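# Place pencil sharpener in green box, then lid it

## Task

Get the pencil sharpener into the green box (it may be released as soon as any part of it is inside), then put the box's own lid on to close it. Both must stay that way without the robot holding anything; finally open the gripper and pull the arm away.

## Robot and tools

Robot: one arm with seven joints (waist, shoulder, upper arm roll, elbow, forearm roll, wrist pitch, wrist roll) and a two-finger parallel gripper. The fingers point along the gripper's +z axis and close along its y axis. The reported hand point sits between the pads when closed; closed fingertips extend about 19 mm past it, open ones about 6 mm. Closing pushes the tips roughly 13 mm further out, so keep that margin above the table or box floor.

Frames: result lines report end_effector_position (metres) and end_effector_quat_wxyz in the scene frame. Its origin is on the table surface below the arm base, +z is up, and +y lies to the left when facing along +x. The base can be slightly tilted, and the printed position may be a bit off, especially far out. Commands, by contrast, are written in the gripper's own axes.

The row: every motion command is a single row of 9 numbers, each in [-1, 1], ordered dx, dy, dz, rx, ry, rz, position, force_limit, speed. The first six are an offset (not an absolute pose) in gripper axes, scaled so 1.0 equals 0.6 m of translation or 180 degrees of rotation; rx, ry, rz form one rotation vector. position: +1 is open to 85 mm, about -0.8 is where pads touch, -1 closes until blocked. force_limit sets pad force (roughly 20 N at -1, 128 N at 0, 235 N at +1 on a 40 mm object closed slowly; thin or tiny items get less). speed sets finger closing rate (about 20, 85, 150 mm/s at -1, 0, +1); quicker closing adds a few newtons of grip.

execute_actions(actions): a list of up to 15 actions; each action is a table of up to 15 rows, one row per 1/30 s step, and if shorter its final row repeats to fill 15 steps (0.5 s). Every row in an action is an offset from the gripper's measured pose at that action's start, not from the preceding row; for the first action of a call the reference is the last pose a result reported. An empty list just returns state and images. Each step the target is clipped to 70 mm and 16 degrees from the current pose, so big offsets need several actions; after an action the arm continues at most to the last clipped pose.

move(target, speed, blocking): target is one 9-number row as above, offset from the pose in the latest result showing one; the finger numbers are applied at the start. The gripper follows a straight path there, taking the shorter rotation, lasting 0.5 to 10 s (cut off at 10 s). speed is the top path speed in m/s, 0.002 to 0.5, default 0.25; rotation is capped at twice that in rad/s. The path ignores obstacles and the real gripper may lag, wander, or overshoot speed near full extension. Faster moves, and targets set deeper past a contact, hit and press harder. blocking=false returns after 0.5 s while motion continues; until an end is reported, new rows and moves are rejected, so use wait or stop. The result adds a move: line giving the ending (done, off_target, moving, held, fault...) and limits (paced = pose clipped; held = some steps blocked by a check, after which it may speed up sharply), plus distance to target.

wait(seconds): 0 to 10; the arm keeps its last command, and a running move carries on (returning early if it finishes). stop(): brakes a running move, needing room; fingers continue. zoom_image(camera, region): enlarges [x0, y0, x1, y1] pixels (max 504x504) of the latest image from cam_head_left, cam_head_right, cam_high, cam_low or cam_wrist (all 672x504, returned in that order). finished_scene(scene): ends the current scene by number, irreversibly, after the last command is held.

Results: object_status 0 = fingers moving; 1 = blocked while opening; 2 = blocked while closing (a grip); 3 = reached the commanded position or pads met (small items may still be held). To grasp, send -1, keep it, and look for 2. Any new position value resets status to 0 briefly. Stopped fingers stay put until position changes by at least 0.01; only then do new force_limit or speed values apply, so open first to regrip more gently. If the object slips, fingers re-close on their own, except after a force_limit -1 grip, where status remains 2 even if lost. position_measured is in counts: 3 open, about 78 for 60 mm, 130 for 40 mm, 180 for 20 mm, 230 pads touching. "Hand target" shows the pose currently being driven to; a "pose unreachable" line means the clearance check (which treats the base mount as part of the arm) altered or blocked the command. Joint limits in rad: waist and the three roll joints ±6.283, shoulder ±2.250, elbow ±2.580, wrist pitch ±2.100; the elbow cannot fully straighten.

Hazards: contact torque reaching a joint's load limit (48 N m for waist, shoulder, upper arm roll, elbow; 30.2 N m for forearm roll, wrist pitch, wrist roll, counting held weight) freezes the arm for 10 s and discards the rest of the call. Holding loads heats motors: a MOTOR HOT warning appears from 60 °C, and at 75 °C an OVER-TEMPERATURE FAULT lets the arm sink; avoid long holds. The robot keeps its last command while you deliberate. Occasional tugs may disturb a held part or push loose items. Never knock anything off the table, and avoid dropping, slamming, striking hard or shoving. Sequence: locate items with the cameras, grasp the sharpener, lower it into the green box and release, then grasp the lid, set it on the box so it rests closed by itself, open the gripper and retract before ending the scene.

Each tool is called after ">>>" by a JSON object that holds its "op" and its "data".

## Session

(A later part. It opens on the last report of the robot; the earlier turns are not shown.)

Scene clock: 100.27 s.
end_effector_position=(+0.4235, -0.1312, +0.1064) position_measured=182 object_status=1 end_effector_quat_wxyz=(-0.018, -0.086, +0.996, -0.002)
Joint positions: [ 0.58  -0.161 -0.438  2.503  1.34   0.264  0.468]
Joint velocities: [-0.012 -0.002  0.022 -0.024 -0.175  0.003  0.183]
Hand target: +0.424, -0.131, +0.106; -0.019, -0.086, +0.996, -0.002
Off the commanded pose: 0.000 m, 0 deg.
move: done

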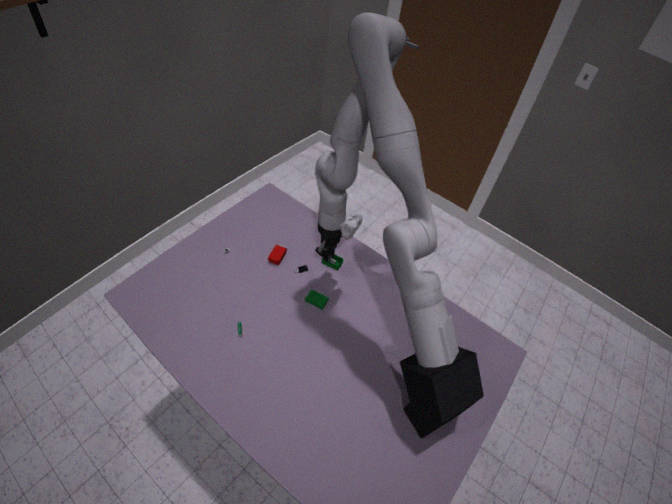

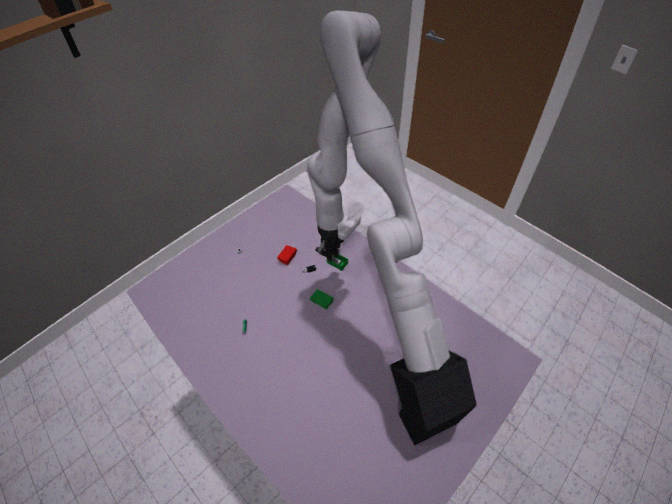

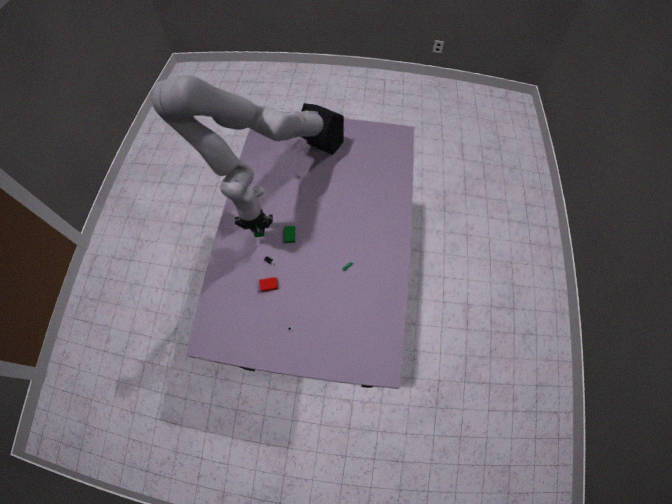

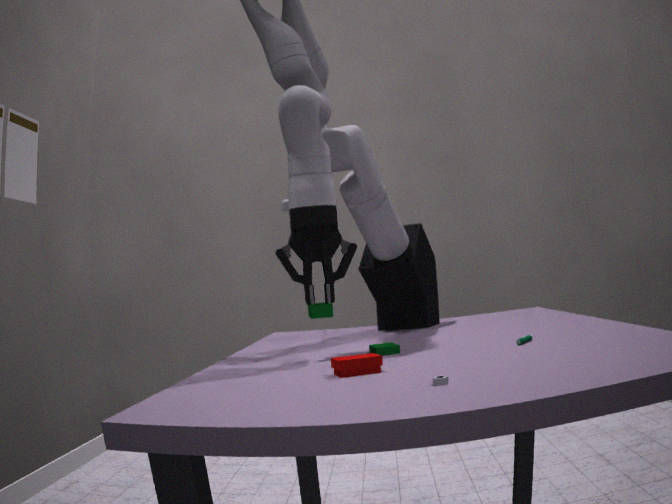

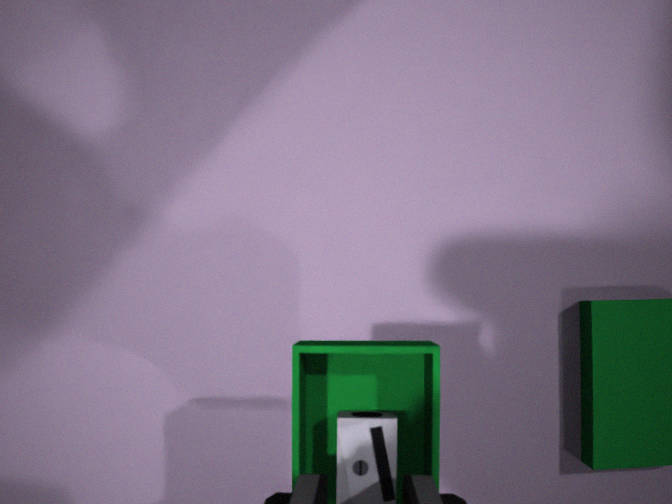

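>>> {"op": "move", "data": {"target": [0,0,0.117,0,0,0,-0.33,-0.4,-0.5], "speed": 0.03}}

>>> {"op": "move", "data": {"target": [0,0,0,0,0,0,-0.49,-0.4,-0.8]}}

>>> {"op": "move", "data": {"target": [0,0,-0.06,0,0,0,-0.49,-0.4,-0.5], "speed": 0.03}}

Scene clock: 107.87 s.
end_effector_position=(+0.4210, -0.1321, +0.0364) position_measured=182 object_status=1 end_effector_quat_wxyz=(-0.019, -0.087, +0.996, -0.003)
Joint positions: [ 0.59   0.128 -0.445  2.501  2.119  0.412 -0.27 ]
Joint velocities: [ 0.003  0.01   0.     0.002  0.015  0.004 -0.015]
Hand target: +0.421, -0.132, +0.036; -0.019, -0.087, +0.996, -0.003
Off the commanded pose: 0.000 m, 0 deg.
move: done

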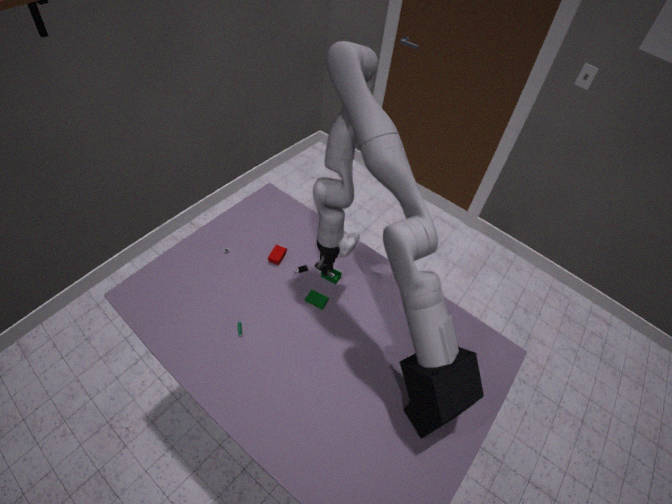

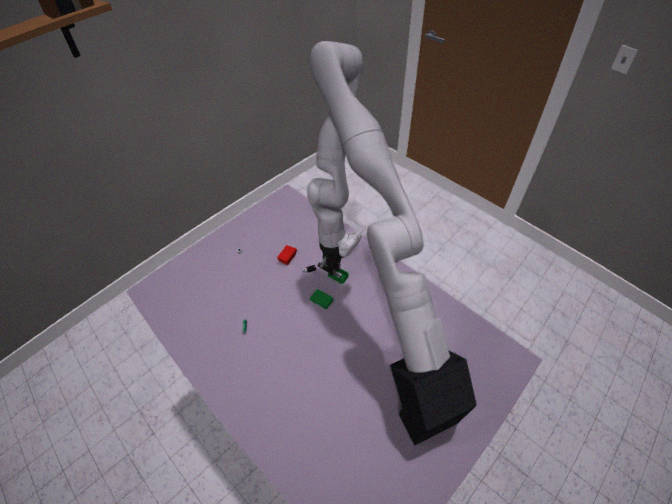

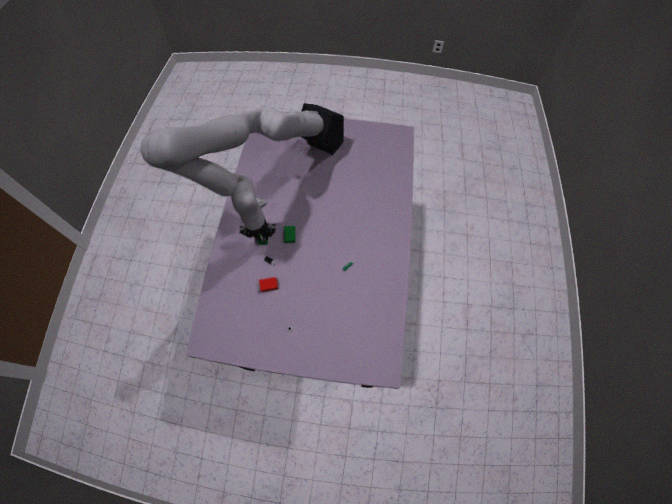

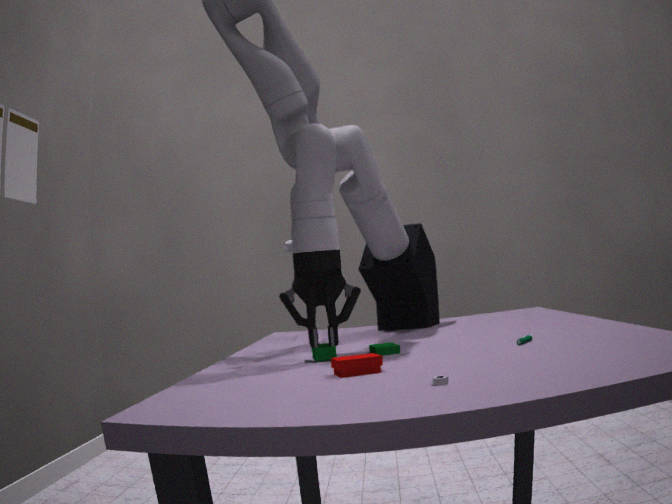

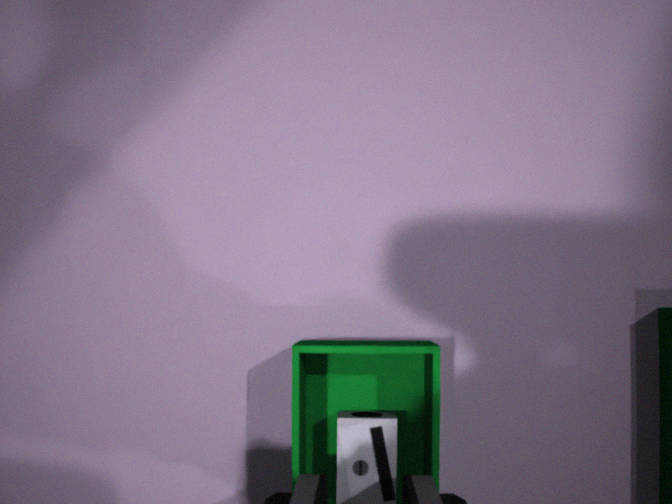

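Scene clock: 108.37 s.
end_effector_position=(+0.4210, -0.1321, +0.0364) position_measured=191 object_status=3 end_effector_quat_wxyz=(-0.019, -0.087, +0.996, -0.003)
Joint positions: [ 0.59   0.128 -0.445  2.501  2.119  0.412 -0.27 ]
Joint velocities: [-0.     0.001  0.     0.    -0.    -0.001  0.002]
Hand target: +0.421, -0.132, +0.036; -0.019, -0.087, +0.996, -0.003
Off the commanded pose: 0.000 m, 0 deg.
move: done

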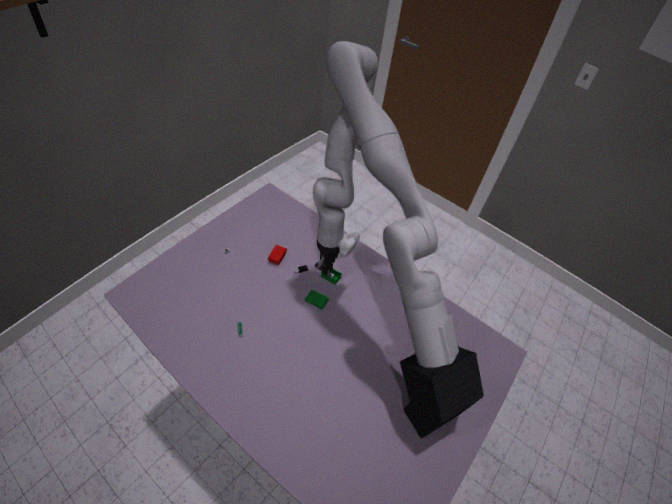

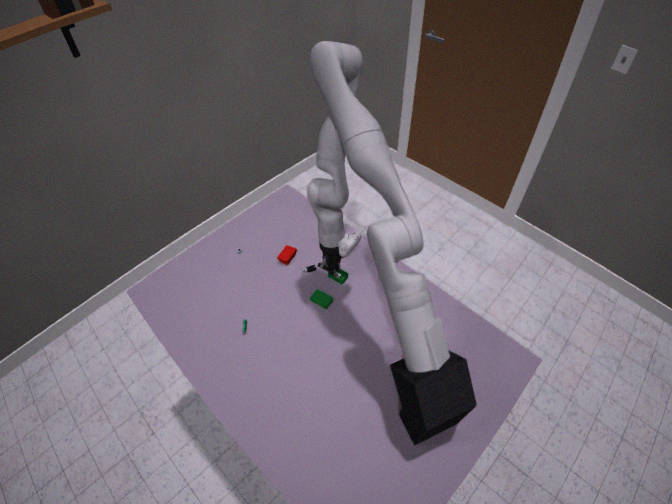

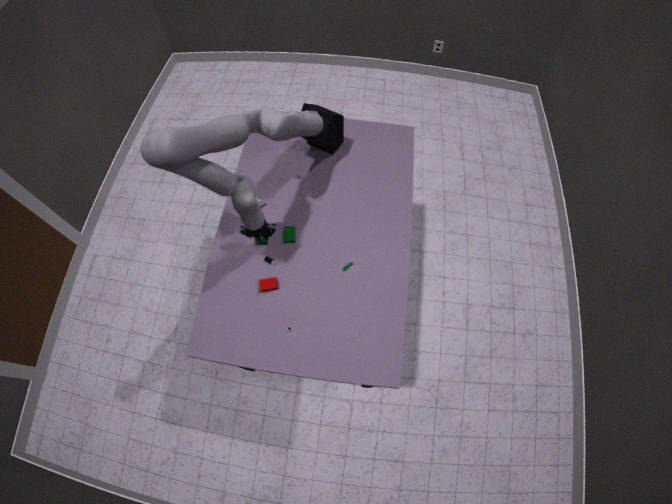

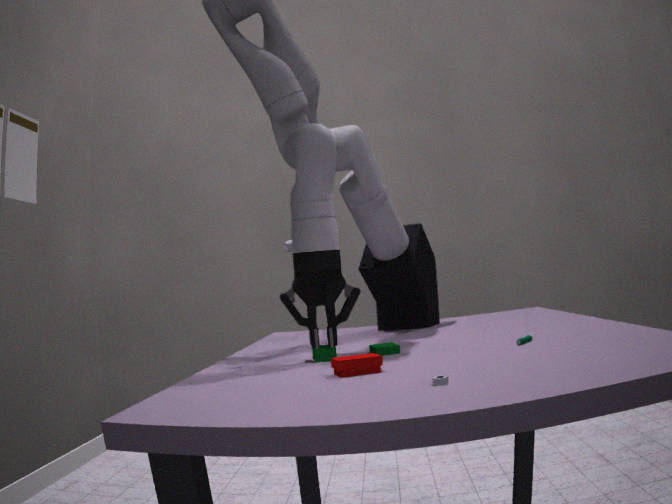

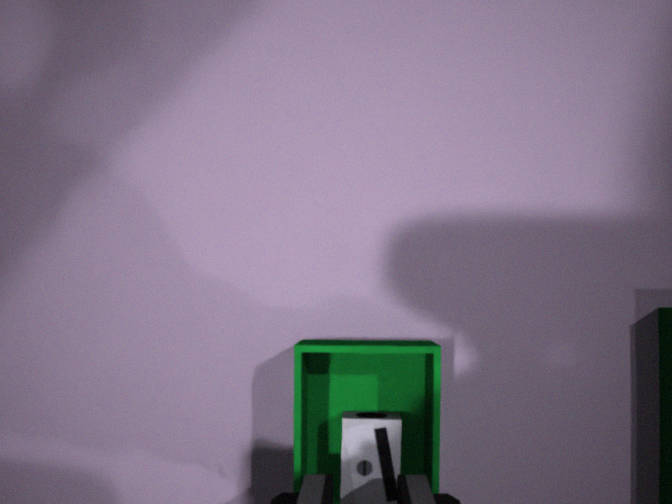

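Scene clock: 109.83 s.
end_effector_position=(+0.4221, -0.1315, +0.0722) position_measured=191 object_status=3 end_effector_quat_wxyz=(-0.018, -0.086, +0.996, -0.002)
Joint positions: [ 0.572 -0.018 -0.433  2.511  1.832  0.319 -0.009]
Joint velocities: [ 0.001 -0.011 -0.002 -0.007 -0.049 -0.003  0.048]
Hand target: +0.422, -0.132, +0.072; -0.018, -0.086, +0.996, -0.002
Off the commanded pose: 0.000 m, 0 deg.
move: done

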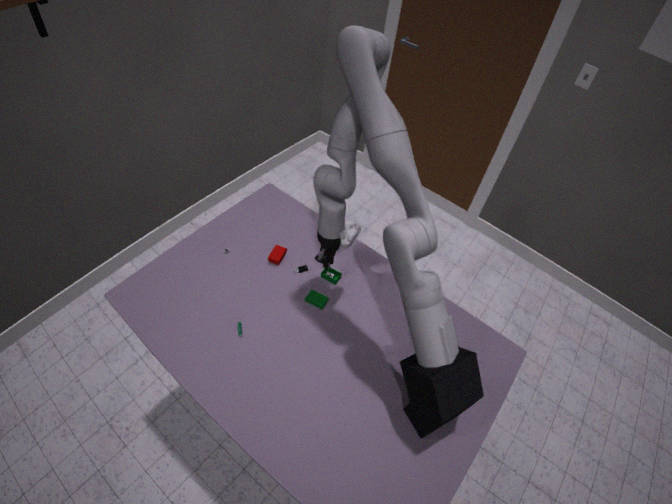

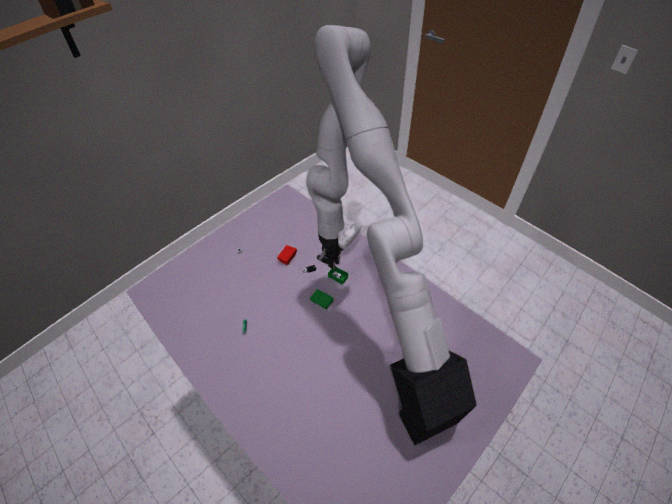

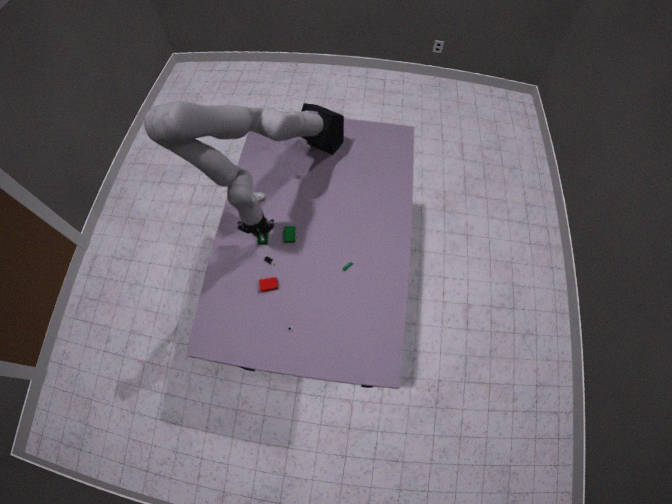

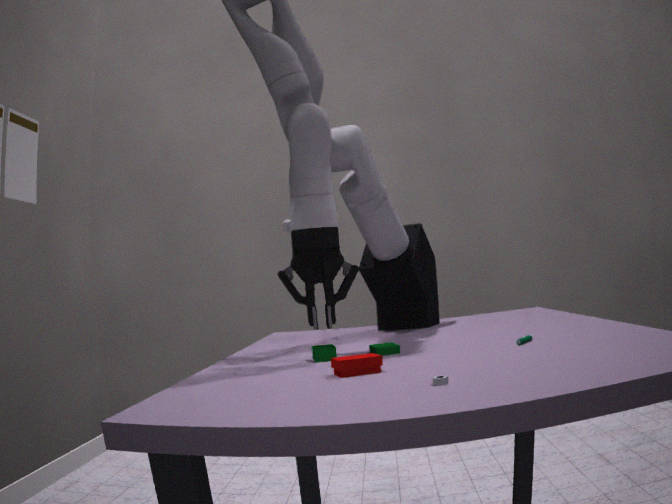

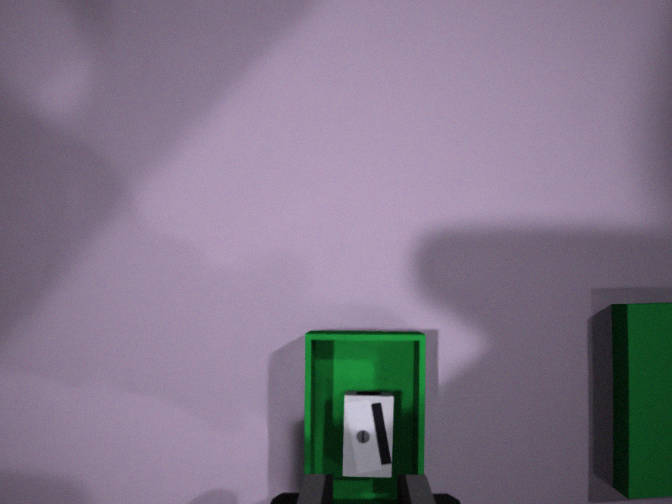

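>>> {"op": "move", "data": {"target": [0.023,0.167,0,0,0,0,0.5,-0.6,0], "speed": 0.1}}

>>> {"op": "move", "data": {"target": [-0.006,0,0.092,0,0,0,0.5,-0.6,0], "speed": 0.05}}

>>> {"op": "move", "data": {"target": [0,0,0,0,0,0,-1,-0.6,-0.5]}}

>>> {"op": "move", "data": {"target": [0,0,-0.09,0,0,0,-1,-0.6,-0.5], "speed": 0.06}}

Scene clock: 120.13 s.
end_effector_position=(+0.3912, -0.0359, +0.0725) position_measured=66 object_status=3 end_effector_quat_wxyz=(-0.028, -0.087, +0.996, -0.004)
Joint positions: [ 0.324  0.208 -0.79   2.58   1.658  0.791 -0.329]
Joint velocities: [ 0.137  0.038 -0.181 -0.    -0.009  0.063  0.001]
Hand target: +0.391, -0.036, +0.072; -0.028, -0.087, +0.996, -0.004
Off the commanded pose: 0.001 m, 1 deg.
joint sent to its limit — the command would take joint 4 (elbow) past its upper limit, so that joint was sent only as far as its limit.
move: done

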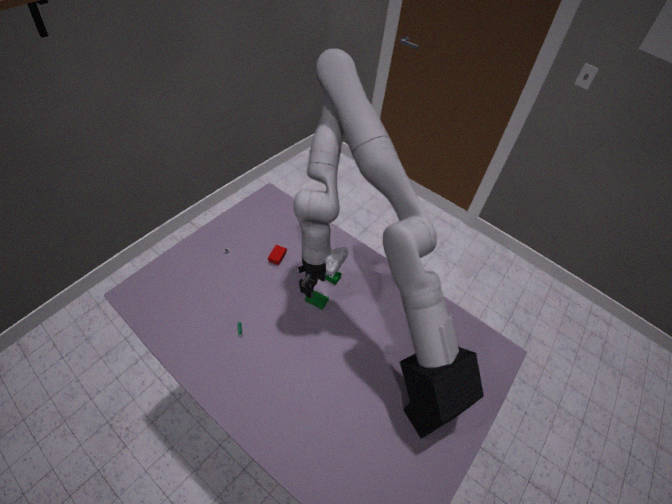

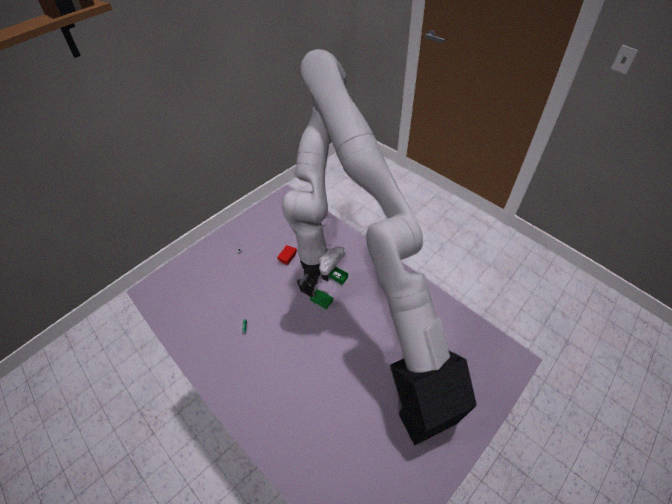

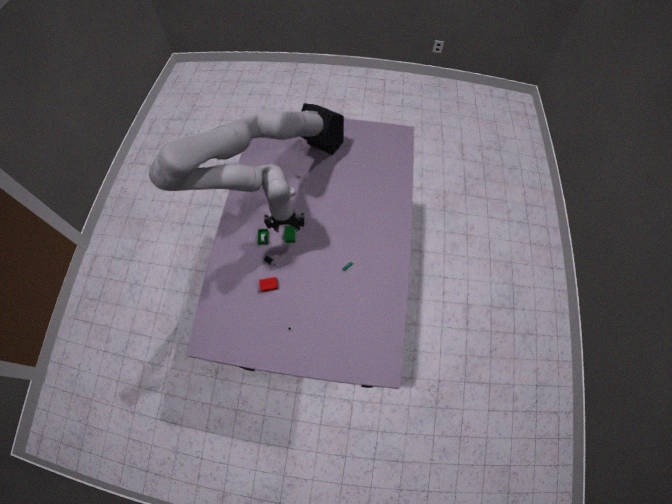

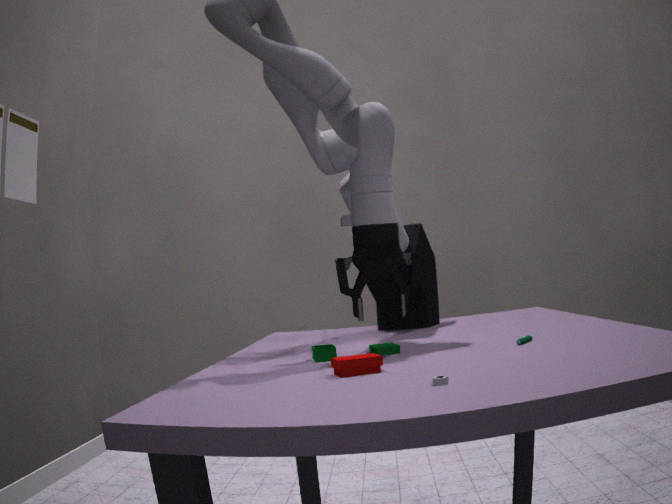

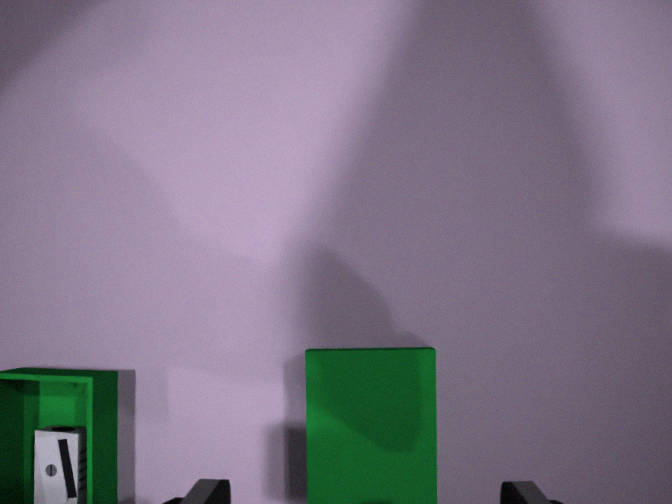

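Scene clock: 121.53 s.
end_effector_position=(+0.3922, -0.0362, +0.0174) position_measured=66 object_status=3 end_effector_quat_wxyz=(-0.027, -0.087, +0.996, -0.005)
Joint positions: [ 0.362  0.427 -0.735  2.55   1.91   0.901 -0.463]
Joint velocities: [ 0.     0.01   0.003 -0.001  0.004  0.001 -0.002]
Hand target: +0.392, -0.036, +0.017; -0.028, -0.087, +0.996, -0.005
Off the commanded pose: 0.000 m, 0 deg.
move: done

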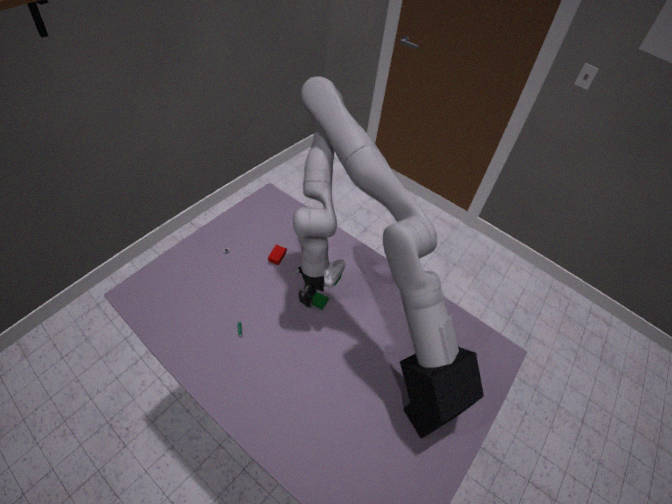

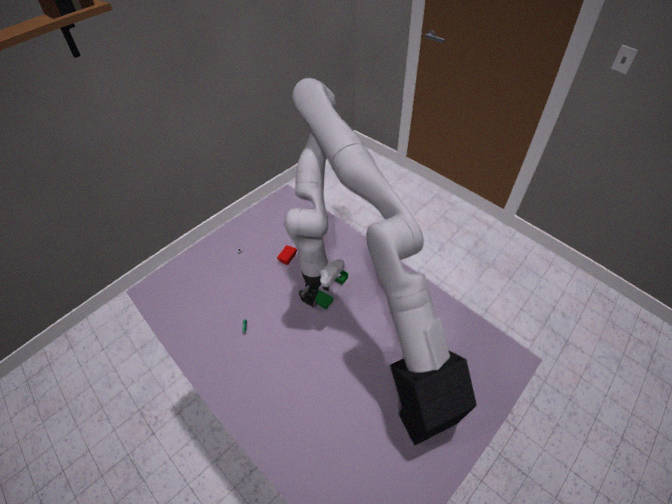

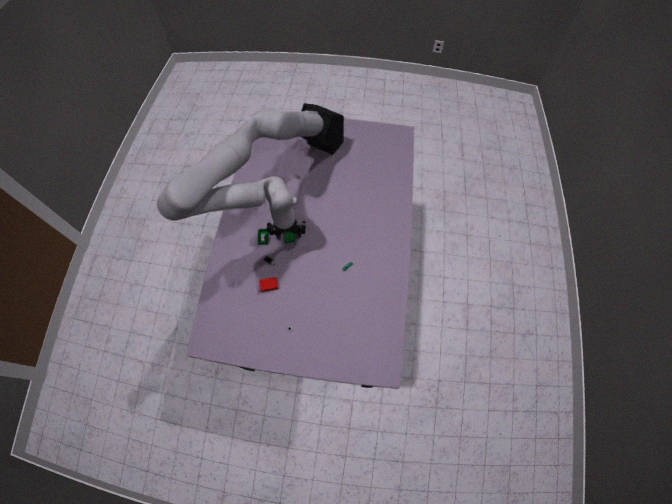

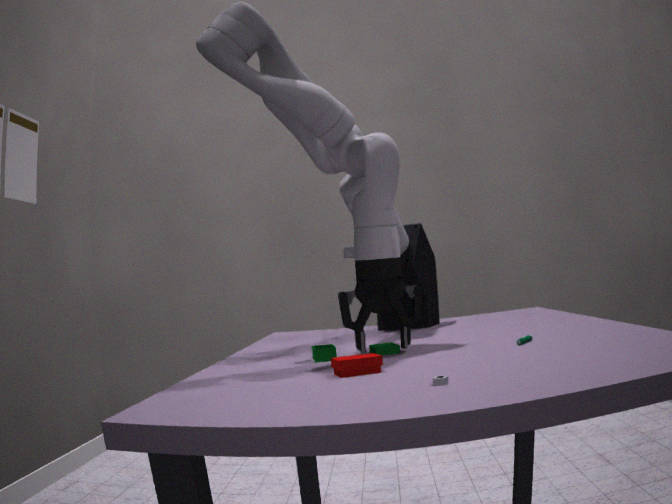

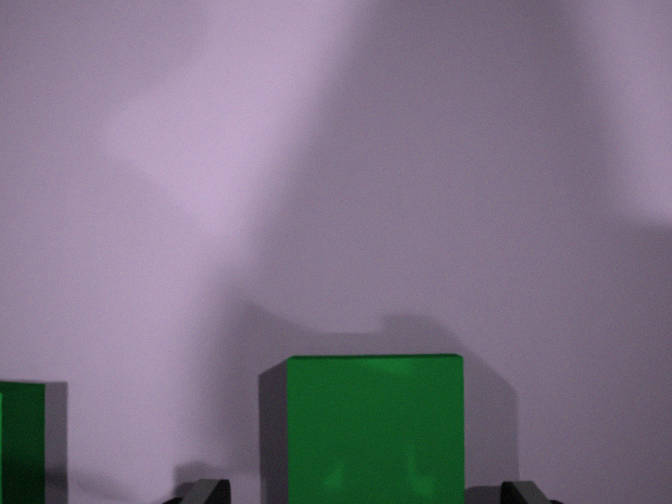

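Scene clock: 122.30 s.
end_effector_position=(+0.3922, -0.0362, +0.0176) position_measured=134 object_status=2 end_effector_quat_wxyz=(-0.027, -0.087, +0.996, -0.005)
Joint positions: [ 0.362  0.427 -0.736  2.551  1.91   0.901 -0.463]
Joint velocities: [ 0.001 -0.001  0.     0.001  0.     0.002  0.001]
Hand target: +0.392, -0.036, +0.017; -0.027, -0.087, +0.996, -0.005
Off the commanded pose: 0.000 m, 0 deg.
move: done

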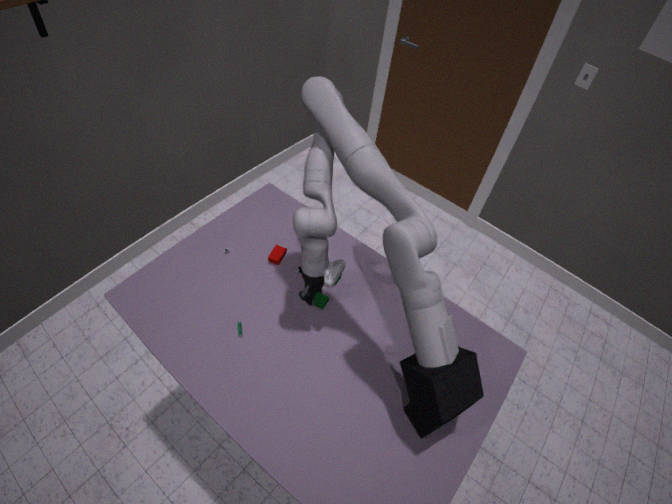

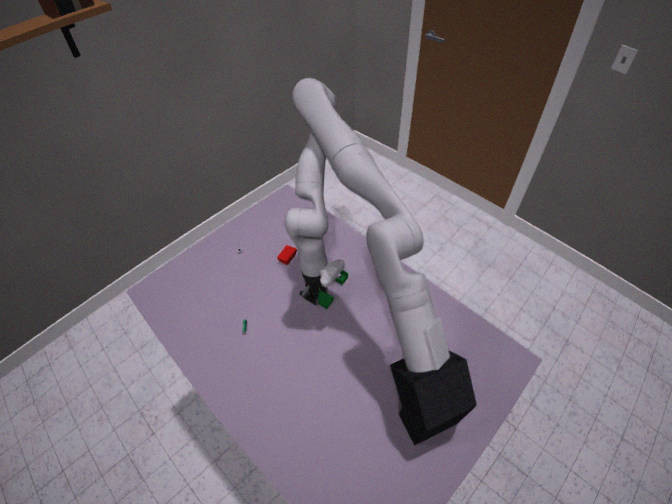

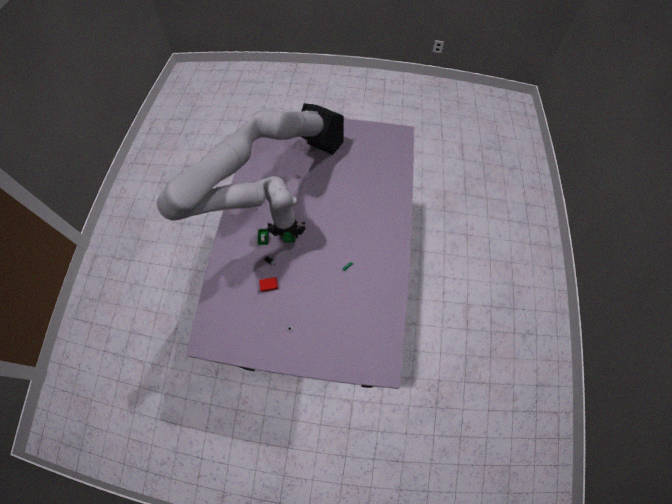

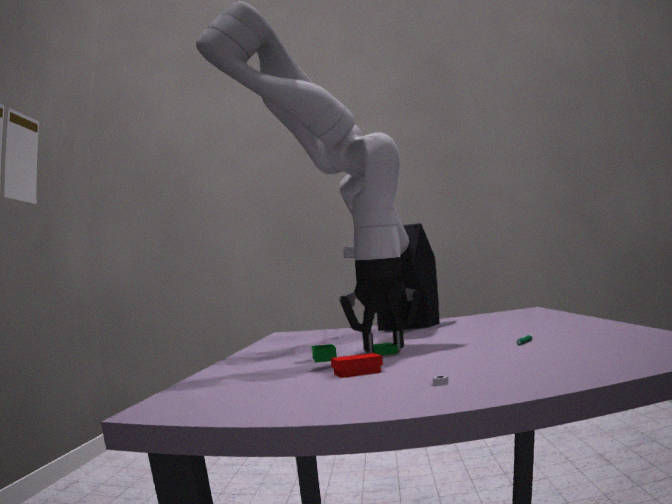

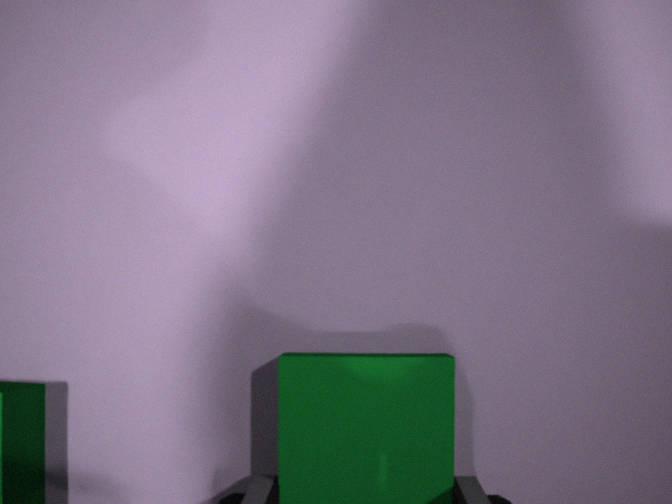

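Scene clock: 123.53 s.
end_effector_position=(+0.3946, -0.0352, +0.0713) position_measured=134 object_status=2 end_effector_quat_wxyz=(-0.028, -0.087, +0.996, -0.004)
Joint positions: [ 0.331  0.209 -0.791  2.568  1.653  0.788 -0.313]
Joint velocities: [ 0.001 -0.01  -0.003  0.    -0.006 -0.001  0.005]
Hand target: +0.395, -0.035, +0.072; -0.027, -0.087, +0.996, -0.004
Off the commanded pose: 0.001 m, 0 deg.
move: done

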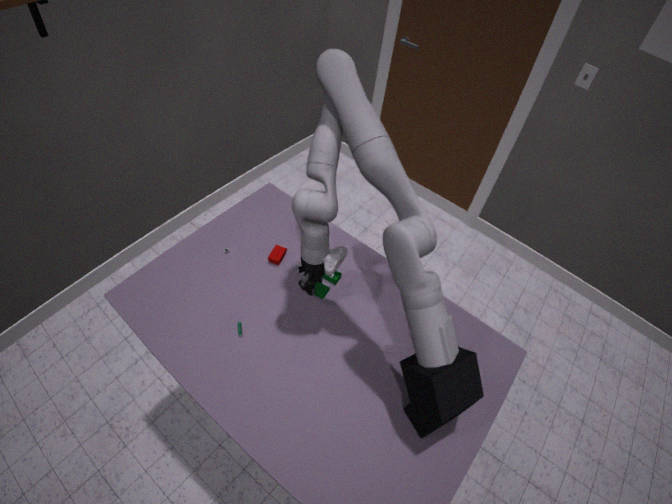

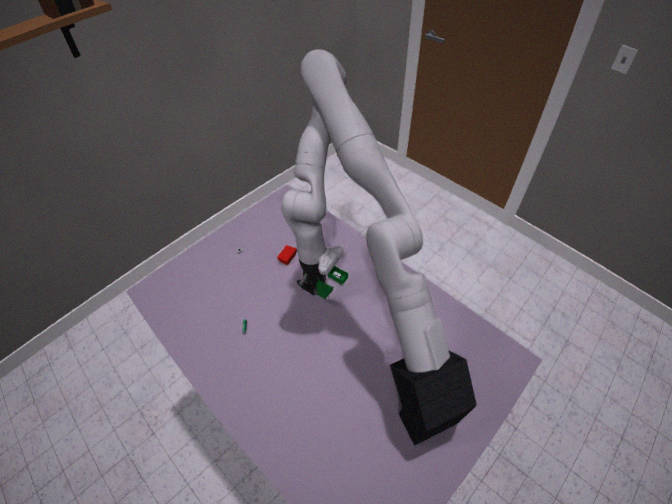

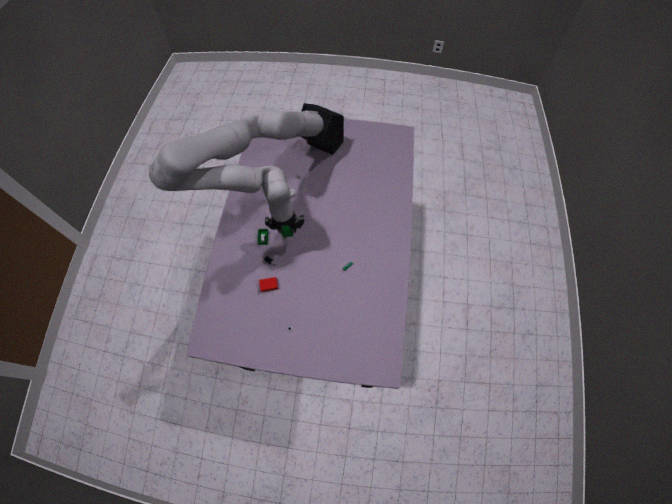

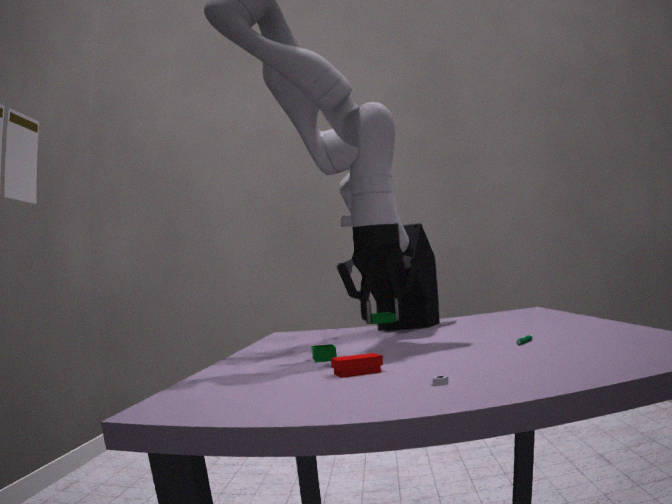

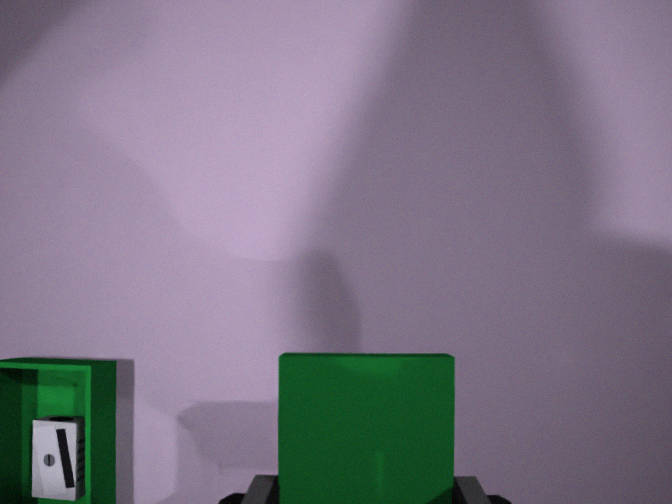

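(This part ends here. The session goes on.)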